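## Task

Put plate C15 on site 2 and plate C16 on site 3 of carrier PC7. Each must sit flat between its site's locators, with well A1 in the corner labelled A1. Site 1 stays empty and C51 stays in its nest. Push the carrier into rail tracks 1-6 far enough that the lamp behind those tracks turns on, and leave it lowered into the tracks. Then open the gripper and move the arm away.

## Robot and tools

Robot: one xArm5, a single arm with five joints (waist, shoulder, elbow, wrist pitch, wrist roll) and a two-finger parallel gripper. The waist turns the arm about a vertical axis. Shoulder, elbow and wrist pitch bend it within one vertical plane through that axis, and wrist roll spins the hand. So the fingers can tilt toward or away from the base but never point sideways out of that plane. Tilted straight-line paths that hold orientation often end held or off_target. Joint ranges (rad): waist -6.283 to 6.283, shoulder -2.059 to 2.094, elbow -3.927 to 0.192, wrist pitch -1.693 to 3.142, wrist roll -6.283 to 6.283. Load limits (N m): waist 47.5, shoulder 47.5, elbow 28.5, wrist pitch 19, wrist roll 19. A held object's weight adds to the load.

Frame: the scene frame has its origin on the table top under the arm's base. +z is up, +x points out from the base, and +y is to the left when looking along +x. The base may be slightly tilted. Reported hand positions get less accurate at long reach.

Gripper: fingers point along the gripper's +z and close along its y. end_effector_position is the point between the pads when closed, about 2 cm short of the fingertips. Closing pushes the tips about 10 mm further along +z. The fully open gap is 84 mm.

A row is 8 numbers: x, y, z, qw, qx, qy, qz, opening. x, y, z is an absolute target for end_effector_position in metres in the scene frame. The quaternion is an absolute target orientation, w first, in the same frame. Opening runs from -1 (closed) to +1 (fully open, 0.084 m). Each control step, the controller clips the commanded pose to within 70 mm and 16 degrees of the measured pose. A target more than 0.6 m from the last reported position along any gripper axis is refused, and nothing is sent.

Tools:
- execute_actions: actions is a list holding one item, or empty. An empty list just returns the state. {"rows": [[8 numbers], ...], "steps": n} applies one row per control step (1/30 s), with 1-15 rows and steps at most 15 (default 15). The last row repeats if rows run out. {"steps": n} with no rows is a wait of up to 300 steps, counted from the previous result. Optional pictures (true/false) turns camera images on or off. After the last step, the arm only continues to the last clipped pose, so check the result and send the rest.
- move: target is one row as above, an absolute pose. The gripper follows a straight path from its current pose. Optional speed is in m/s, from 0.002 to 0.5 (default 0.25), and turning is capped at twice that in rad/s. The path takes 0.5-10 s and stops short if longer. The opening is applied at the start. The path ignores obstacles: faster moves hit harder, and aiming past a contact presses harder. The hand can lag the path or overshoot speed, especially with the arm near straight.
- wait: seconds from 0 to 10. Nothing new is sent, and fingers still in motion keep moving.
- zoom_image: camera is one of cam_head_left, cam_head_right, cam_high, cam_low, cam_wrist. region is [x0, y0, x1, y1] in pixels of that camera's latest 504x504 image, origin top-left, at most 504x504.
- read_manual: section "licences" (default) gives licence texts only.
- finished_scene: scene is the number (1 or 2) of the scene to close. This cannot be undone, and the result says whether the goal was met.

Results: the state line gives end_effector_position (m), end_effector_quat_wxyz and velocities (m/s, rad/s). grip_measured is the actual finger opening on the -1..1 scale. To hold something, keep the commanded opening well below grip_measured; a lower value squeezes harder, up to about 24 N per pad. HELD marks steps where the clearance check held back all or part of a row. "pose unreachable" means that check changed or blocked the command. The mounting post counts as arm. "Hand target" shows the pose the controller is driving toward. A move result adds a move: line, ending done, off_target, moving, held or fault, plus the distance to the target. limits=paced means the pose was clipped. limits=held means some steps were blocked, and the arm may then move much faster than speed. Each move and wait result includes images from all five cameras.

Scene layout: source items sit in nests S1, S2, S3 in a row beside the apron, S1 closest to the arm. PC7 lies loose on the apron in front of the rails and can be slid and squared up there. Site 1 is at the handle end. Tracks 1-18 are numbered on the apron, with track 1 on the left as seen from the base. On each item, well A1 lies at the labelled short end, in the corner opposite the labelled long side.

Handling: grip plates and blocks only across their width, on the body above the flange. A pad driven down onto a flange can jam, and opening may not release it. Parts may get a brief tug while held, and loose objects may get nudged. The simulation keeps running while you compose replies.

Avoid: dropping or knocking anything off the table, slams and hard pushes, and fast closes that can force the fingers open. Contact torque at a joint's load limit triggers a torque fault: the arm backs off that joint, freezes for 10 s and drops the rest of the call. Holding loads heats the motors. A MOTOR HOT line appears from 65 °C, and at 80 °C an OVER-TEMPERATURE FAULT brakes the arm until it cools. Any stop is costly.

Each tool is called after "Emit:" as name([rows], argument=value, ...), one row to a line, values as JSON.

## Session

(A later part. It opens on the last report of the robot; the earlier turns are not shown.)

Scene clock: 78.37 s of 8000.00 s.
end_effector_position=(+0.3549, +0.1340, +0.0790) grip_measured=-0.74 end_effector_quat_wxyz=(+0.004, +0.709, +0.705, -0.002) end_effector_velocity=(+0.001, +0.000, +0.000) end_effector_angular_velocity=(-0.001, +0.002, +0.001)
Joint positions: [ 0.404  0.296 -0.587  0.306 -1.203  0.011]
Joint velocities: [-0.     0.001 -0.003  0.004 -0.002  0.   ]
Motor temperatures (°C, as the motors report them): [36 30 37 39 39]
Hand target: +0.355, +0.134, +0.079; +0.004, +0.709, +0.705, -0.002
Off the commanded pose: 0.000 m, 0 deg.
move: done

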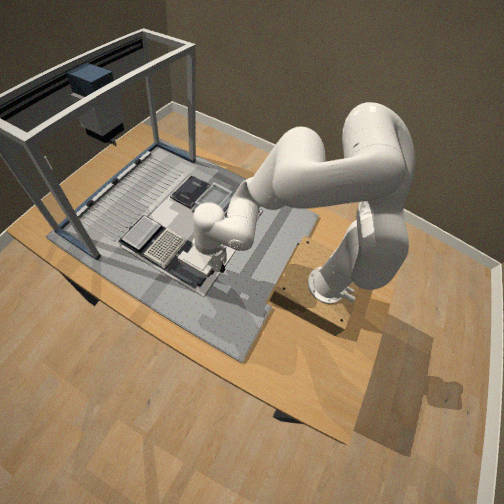

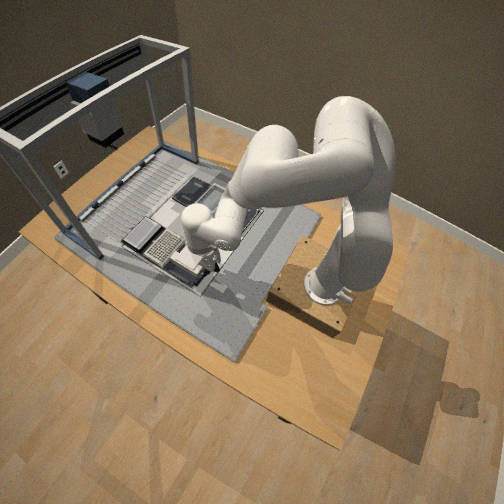

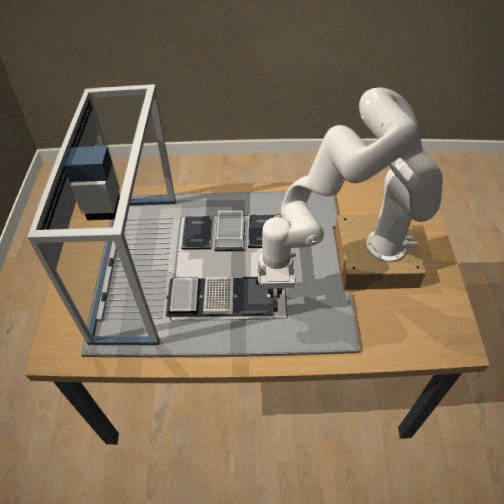

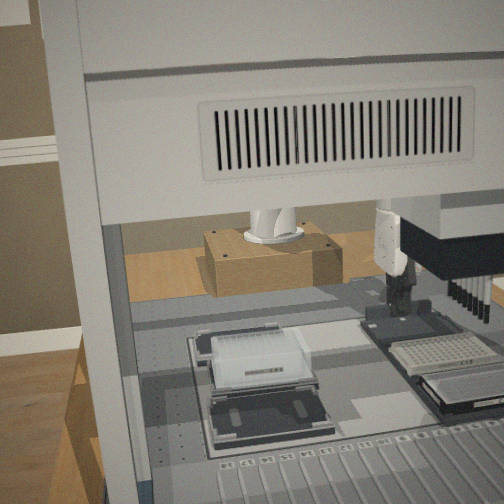

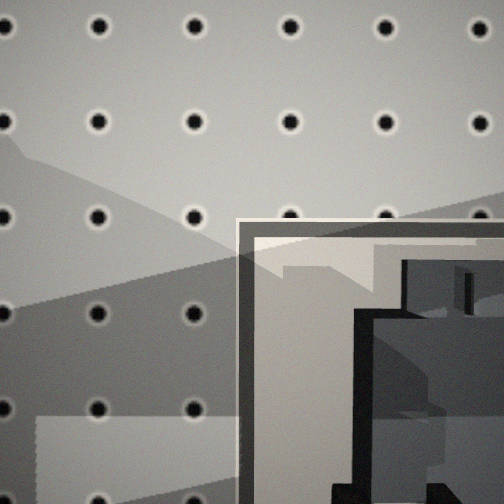

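Emit:
move(target=[0.385,0.1352,0.079,0,0.7092,0.705,0,-1], speed=0.015)

Emit:
zoom_image(camera="cam_low", region=[404,370,504,470])

Emit:
zoom_image(camera="cam_high", region=[110,260,220,330])

Scene clock: 83.20 s of 8000.00 s.
end_effector_position=(+0.3850, +0.1352, +0.0790) grip_measured=-0.74 end_effector_quat_wxyz=(+0.004, +0.709, +0.705, -0.002) end_effector_velocity=(-0.000, -0.000, -0.000) end_effector_angular_velocity=(-0.001, +0.003, +0.000)
Joint positions: [ 0.381  0.356 -0.692  0.351 -1.227  0.011]
Joint velocities: [-0.     0.001 -0.002  0.004 -0.001  0.   ]
Motor temperatures (°C, as the motors report them): [36 30 37 39 39]
Hand target: +0.385, +0.135, +0.079; +0.004, +0.709, +0.705, -0.002
Off the commanded pose: 0.000 m, 0 deg.
move: done

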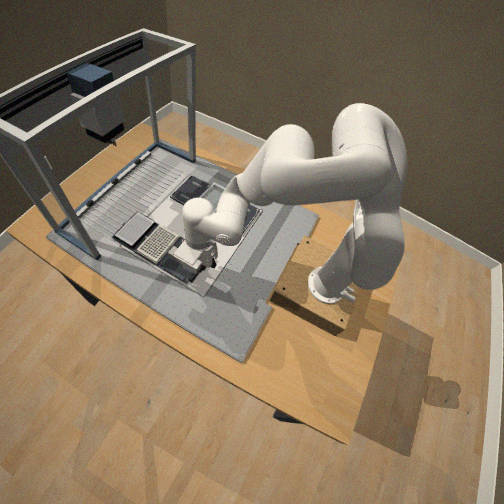

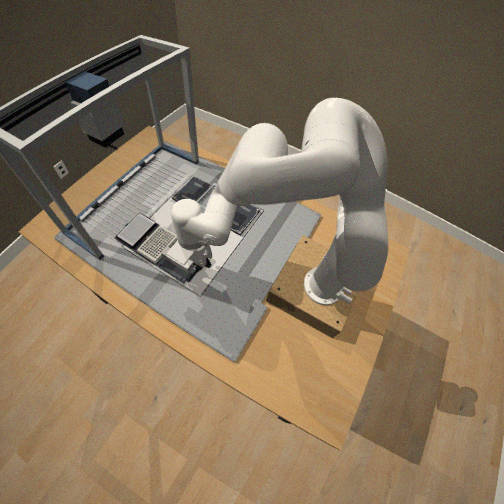

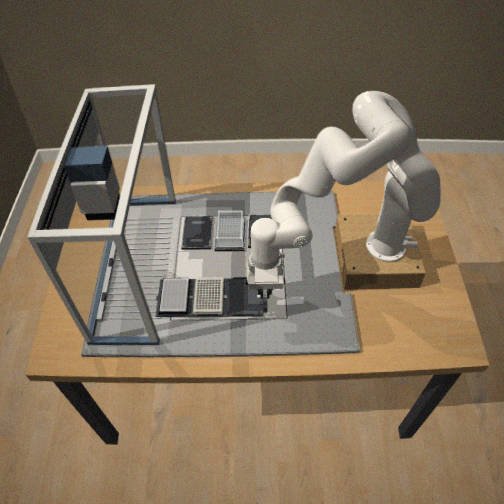

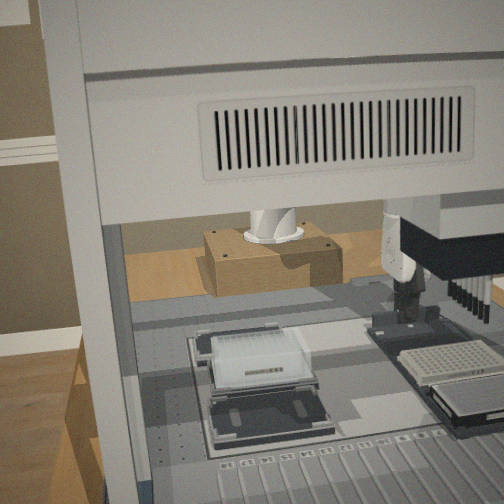

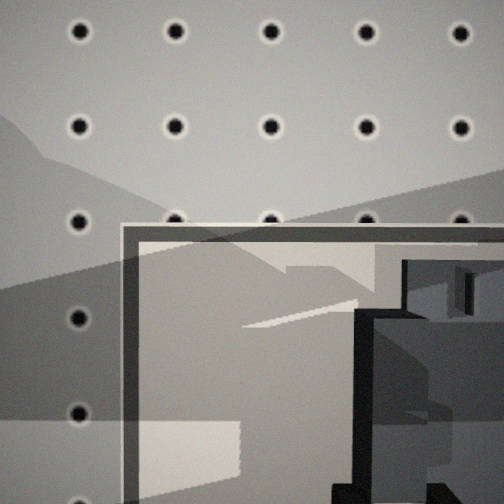

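Region (404, 370, 504, 470) of cam_low's 504x504 image, scaled by 5.040, with more detail than that image has.

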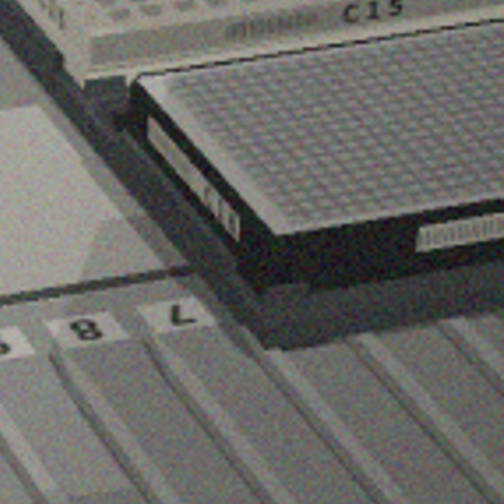

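Region (110, 260, 220, 330) of cam_high's 504x504 image, scaled by 4.582, with more detail than that image has; it fills the top 321 rows of this view, and the rest is white.

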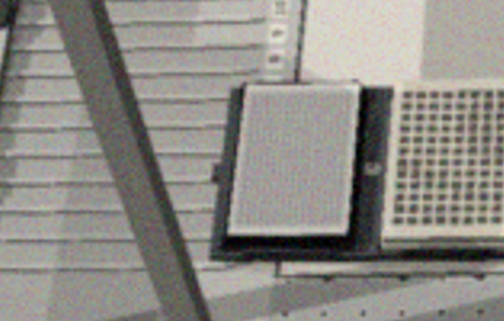

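Engaged; slight yaw suggests the tail belongs at 0.134.

Emit:
move(target=[0.43,0.1335,0.079,0,0.7092,0.705,0,-1], speed=0.03)

Emit:
move(target=[0.53,0.133,0.08,0,0.7092,0.705,0,-0.6], speed=0.04)

Emit:
move(target=[0.551,0.133,0.08,0,0.7092,0.705,0,-0.6], speed=0.015)

Emit:
zoom_image(camera="cam_head_left", region=[40,140,200,280])

Scene clock: 89.40 s of 8000.00 s.
end_effector_position=(+0.4299, +0.1335, +0.0791) grip_measured=-0.74 end_effector_quat_wxyz=(+0.003, +0.709, +0.705, -0.002) end_effector_velocity=(+0.001, +0.000, -0.000) end_effector_angular_velocity=(-0.000, +0.001, +0.001)
Joint positions: [ 0.344  0.446 -0.852  0.421 -1.263  0.011]
Joint velocities: [-0.     0.002 -0.004  0.003 -0.002 -0.   ]
Motor temperatures (°C, as the motors report them): [36 30 37 39 39]
Hand target: +0.430, +0.133, +0.079; +0.003, +0.709, +0.705, -0.002
Off the commanded pose: 0.000 m, 0 deg.
After step 90, 1.40 s passed at rest.
move: done

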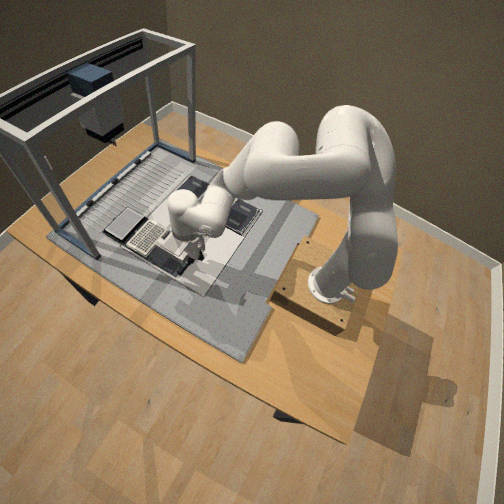

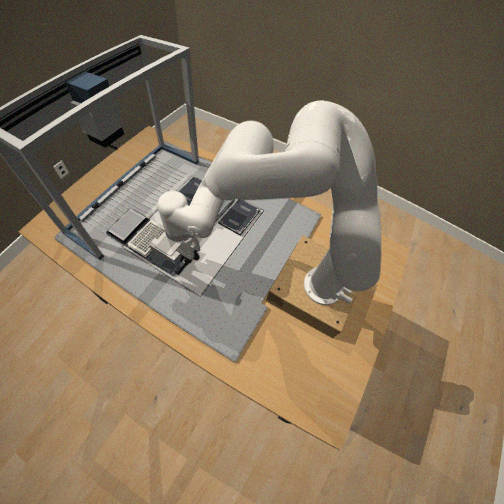

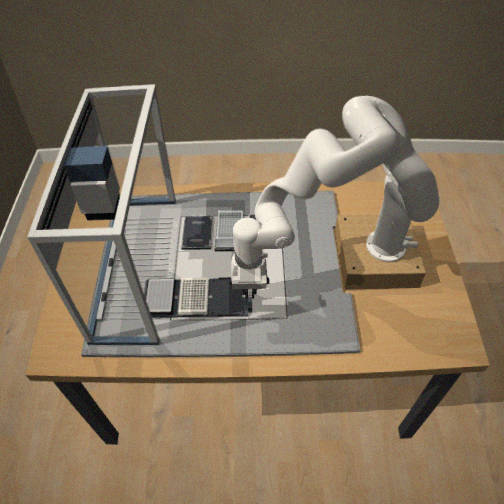

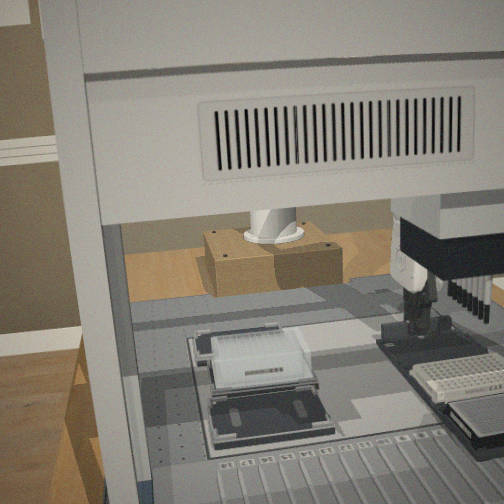

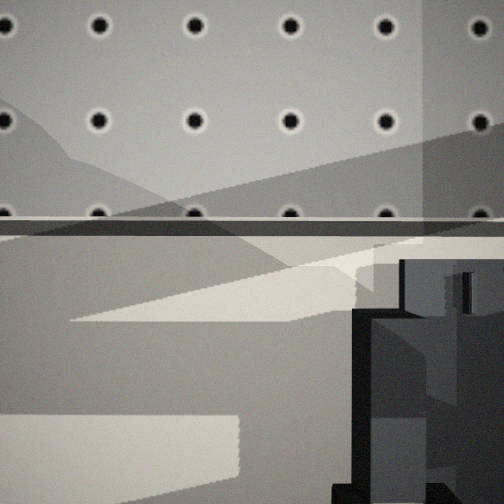

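Scene clock: 92.23 s of 8000.00 s.
end_effector_position=(+0.5300, +0.1329, +0.0801) grip_measured=-0.62 end_effector_quat_wxyz=(+0.003, +0.709, +0.705, -0.002) end_effector_velocity=(+0.001, +0.000, +0.000) end_effector_angular_velocity=(+0.000, -0.001, +0.000)
Joint positions: [ 0.288  0.669 -1.261  0.607 -1.319  0.017]
Joint velocities: [-0.     0.003 -0.006  0.003 -0.     0.   ]
Motor temperatures (°C, as the motors report them): [36 30 37 39 39]
Hand target: +0.530, +0.133, +0.080; +0.003, +0.709, +0.705, -0.002
Off the commanded pose: 0.000 m, 0 deg.
move: done

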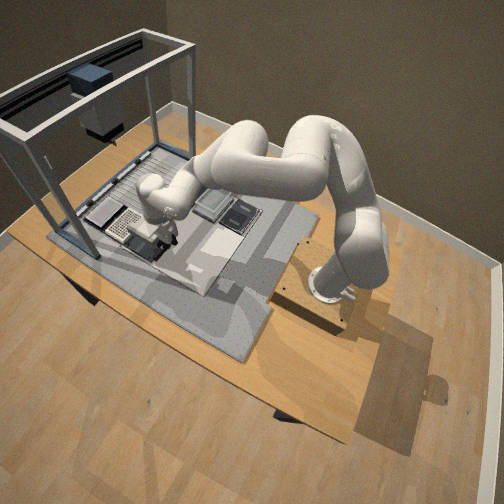

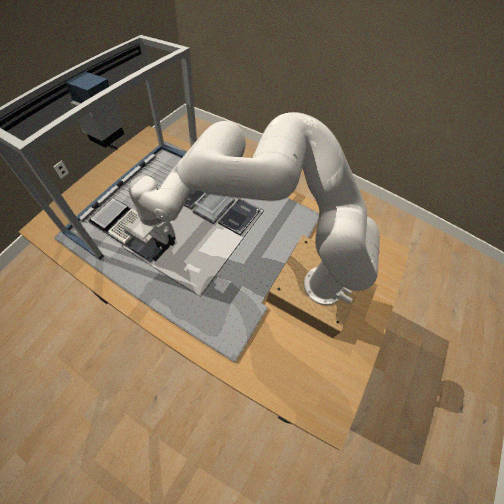

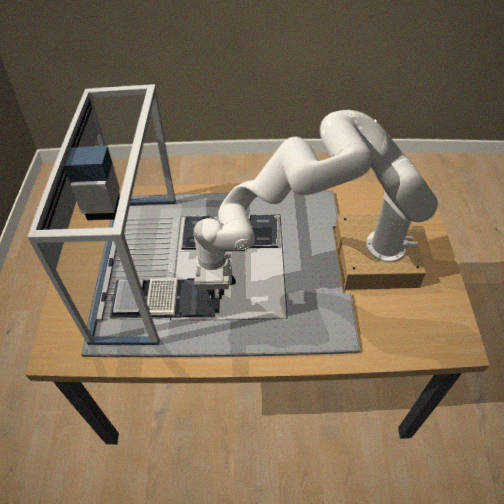

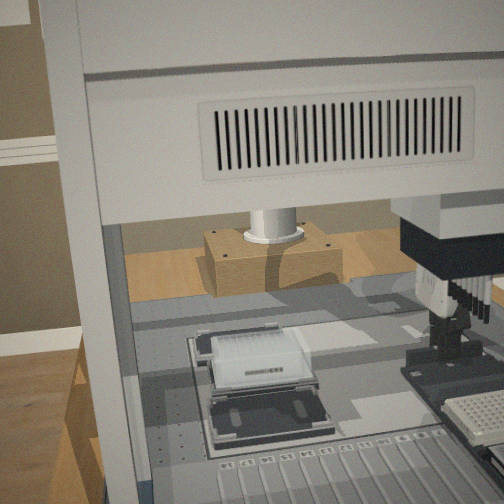

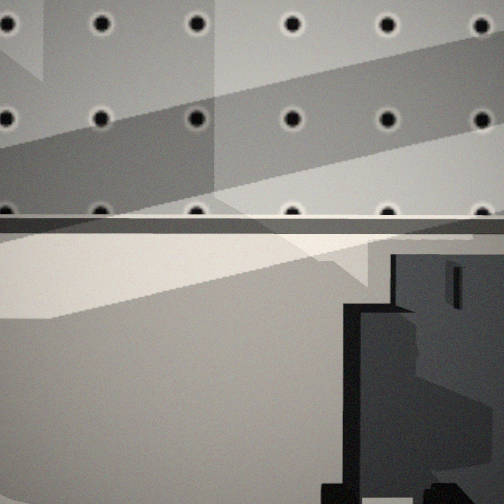

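Scene clock: 93.90 s of 8000.00 s.
end_effector_position=(+0.5510, +0.1330, +0.0801) grip_measured=-0.62 end_effector_quat_wxyz=(+0.003, +0.709, +0.705, -0.002) end_effector_velocity=(+0.001, +0.000, -0.000) end_effector_angular_velocity=(-0.000, +0.001, +0.000)
Joint positions: [ 0.28   0.723 -1.36   0.652 -1.328  0.017]
Joint velocities: [-0.     0.003 -0.005  0.003 -0.001  0.   ]
Motor temperatures (°C, as the motors report them): [36 30 37 39 39]
Hand target: +0.551, +0.133, +0.080; +0.003, +0.709, +0.705, -0.002
Off the commanded pose: 0.000 m, 0 deg.
move: done

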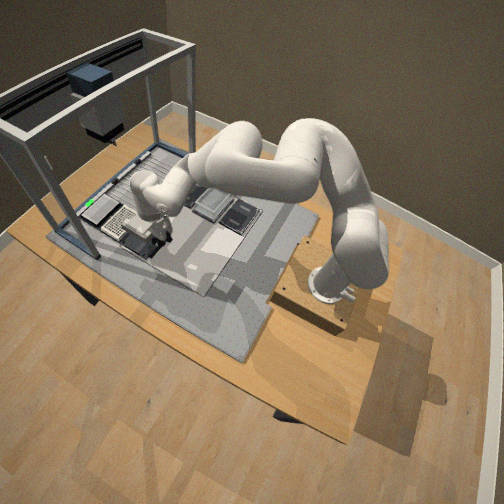

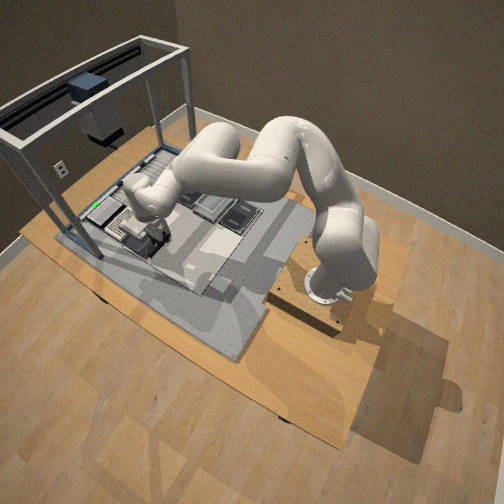

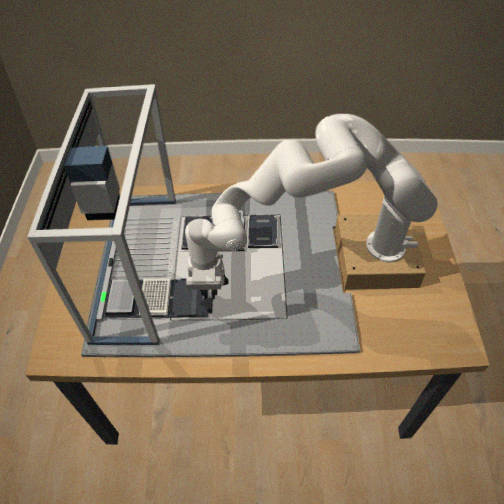

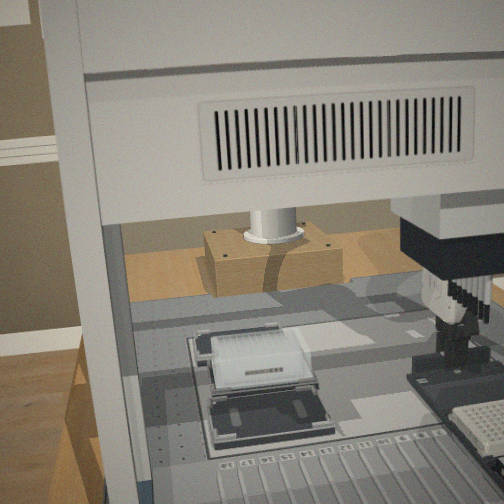

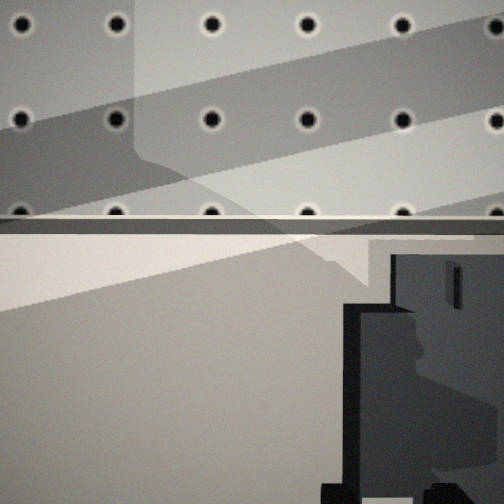

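Region (40, 140, 200, 280) of cam_head_left's 504x504 image, scaled by 3.150, with more detail than that image has; it fills the top 441 rows of this view, and the rest is white.

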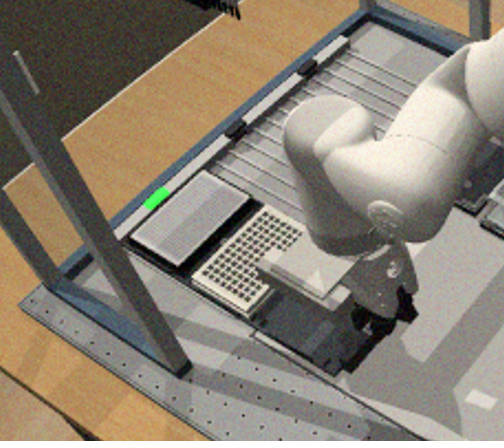

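Emit:
move(target=[0.552,0.133,0.08,0,0.7092,0.705,0,-0.6])

Emit:
move(target=[0.55,0.133,0.25,0,0.7092,0.705,0,0], speed=0.12)

Scene clock: 96.20 s of 8000.00 s.
end_effector_position=(+0.5517, +0.1330, +0.0798) grip_measured=-0.62 end_effector_quat_wxyz=(+0.003, +0.709, +0.705, -0.002) end_effector_velocity=(+0.000, +0.000, +0.000) end_effector_angular_velocity=(-0.000, +0.000, -0.000)
Joint positions: [ 0.279  0.727 -1.364  0.655 -1.328  0.017]
Joint velocities: [-0.     0.    -0.001  0.001  0.     0.   ]
Motor temperatures (°C, as the motors report them): [36 30 38 39 39]
Hand target: +0.552, +0.133, +0.080; +0.003, +0.709, +0.705, -0.002
Off the commanded pose: 0.000 m, 0 deg.
move: done

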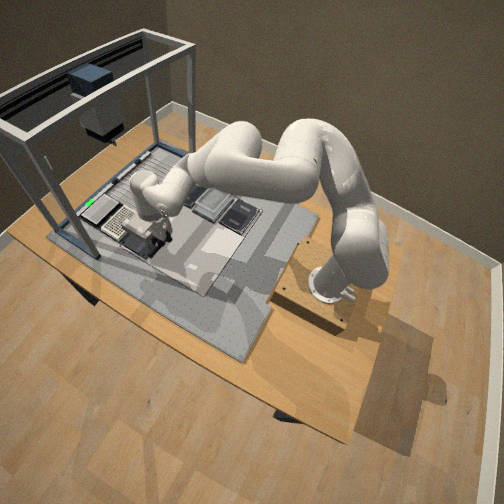

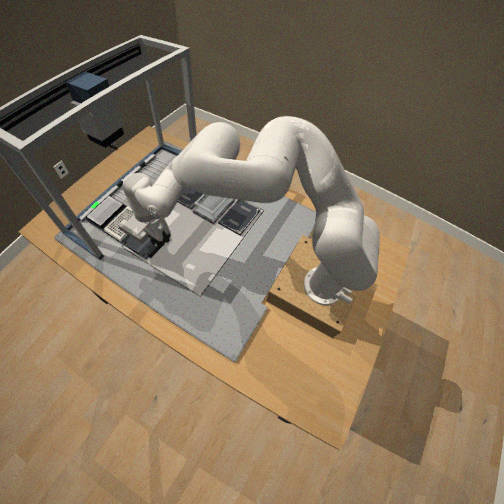

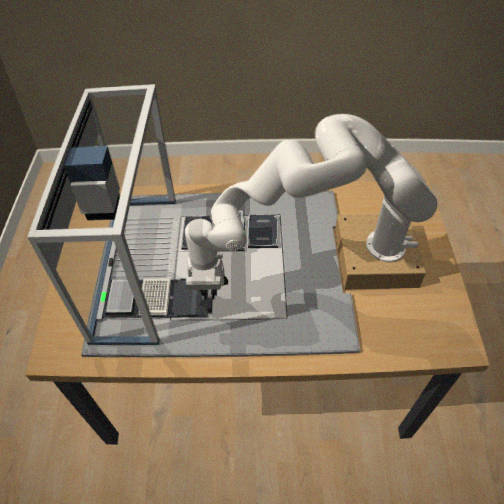

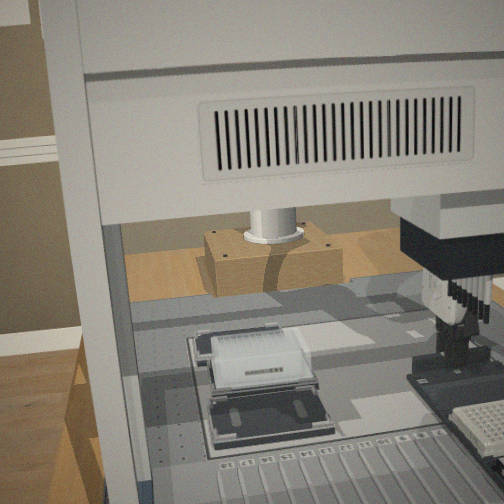

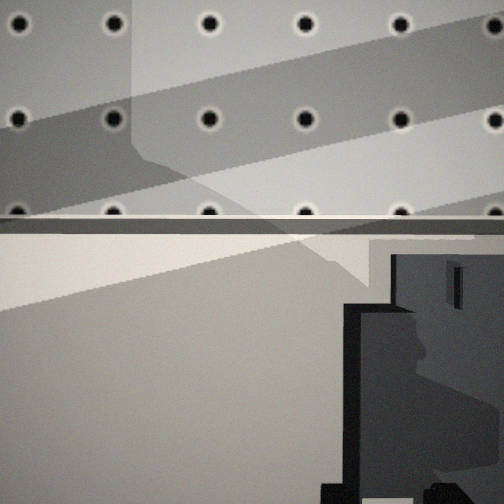

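Scene clock: 98.03 s of 8000.00 s.
end_effector_position=(+0.5497, +0.1329, +0.2492) grip_measured=-0.01 end_effector_quat_wxyz=(+0.002, +0.709, +0.705, -0.002) end_effector_velocity=(+0.001, +0.000, +0.003) end_effector_angular_velocity=(+0.001, -0.003, +0.000)
Joint positions: [ 0.278  0.425 -1.426  1.018 -1.329  0.044]
Joint velocities: [-0.    -0.002 -0.005  0.004 -0.     0.   ]
Motor temperatures (°C, as the motors report them): [36 30 38 39 39]
Hand target: +0.550, +0.133, +0.250; +0.003, +0.709, +0.705, -0.002
Off the commanded pose: 0.001 m, 0 deg.
move: done

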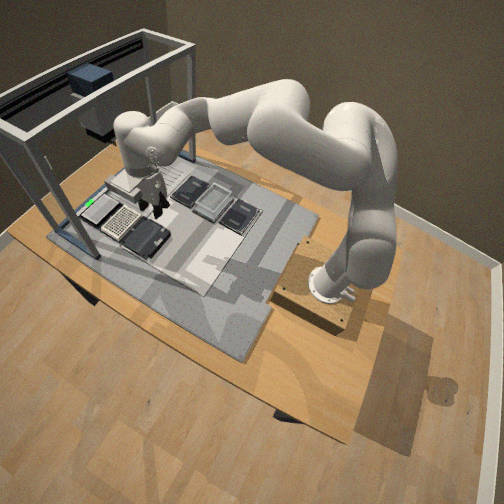

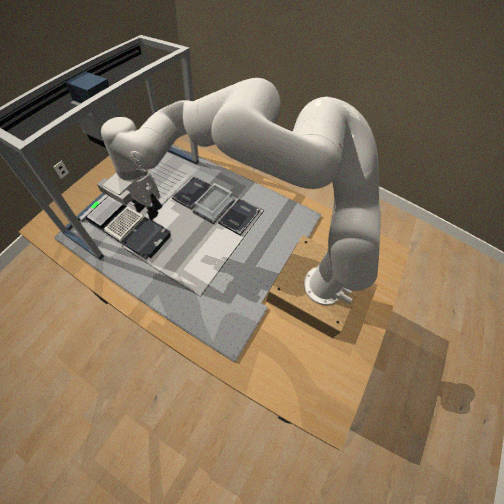

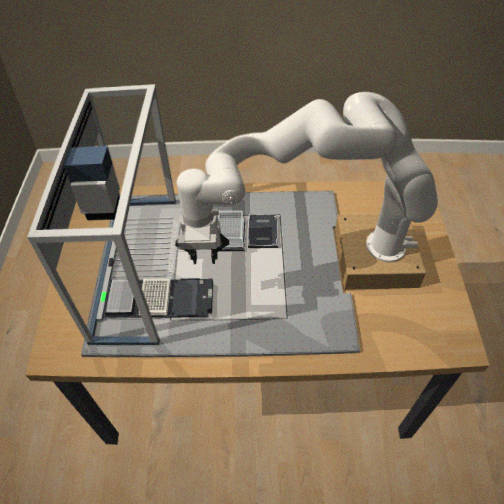

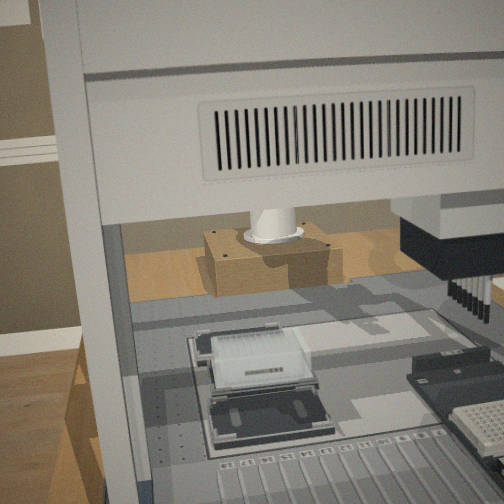

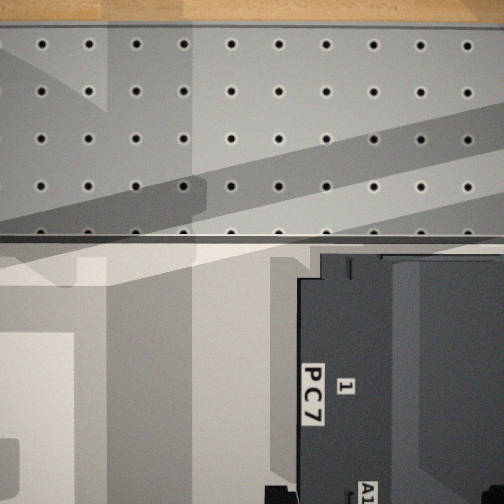

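Emit:
finished_scene(scene=2)

The scene is finished: the task was done.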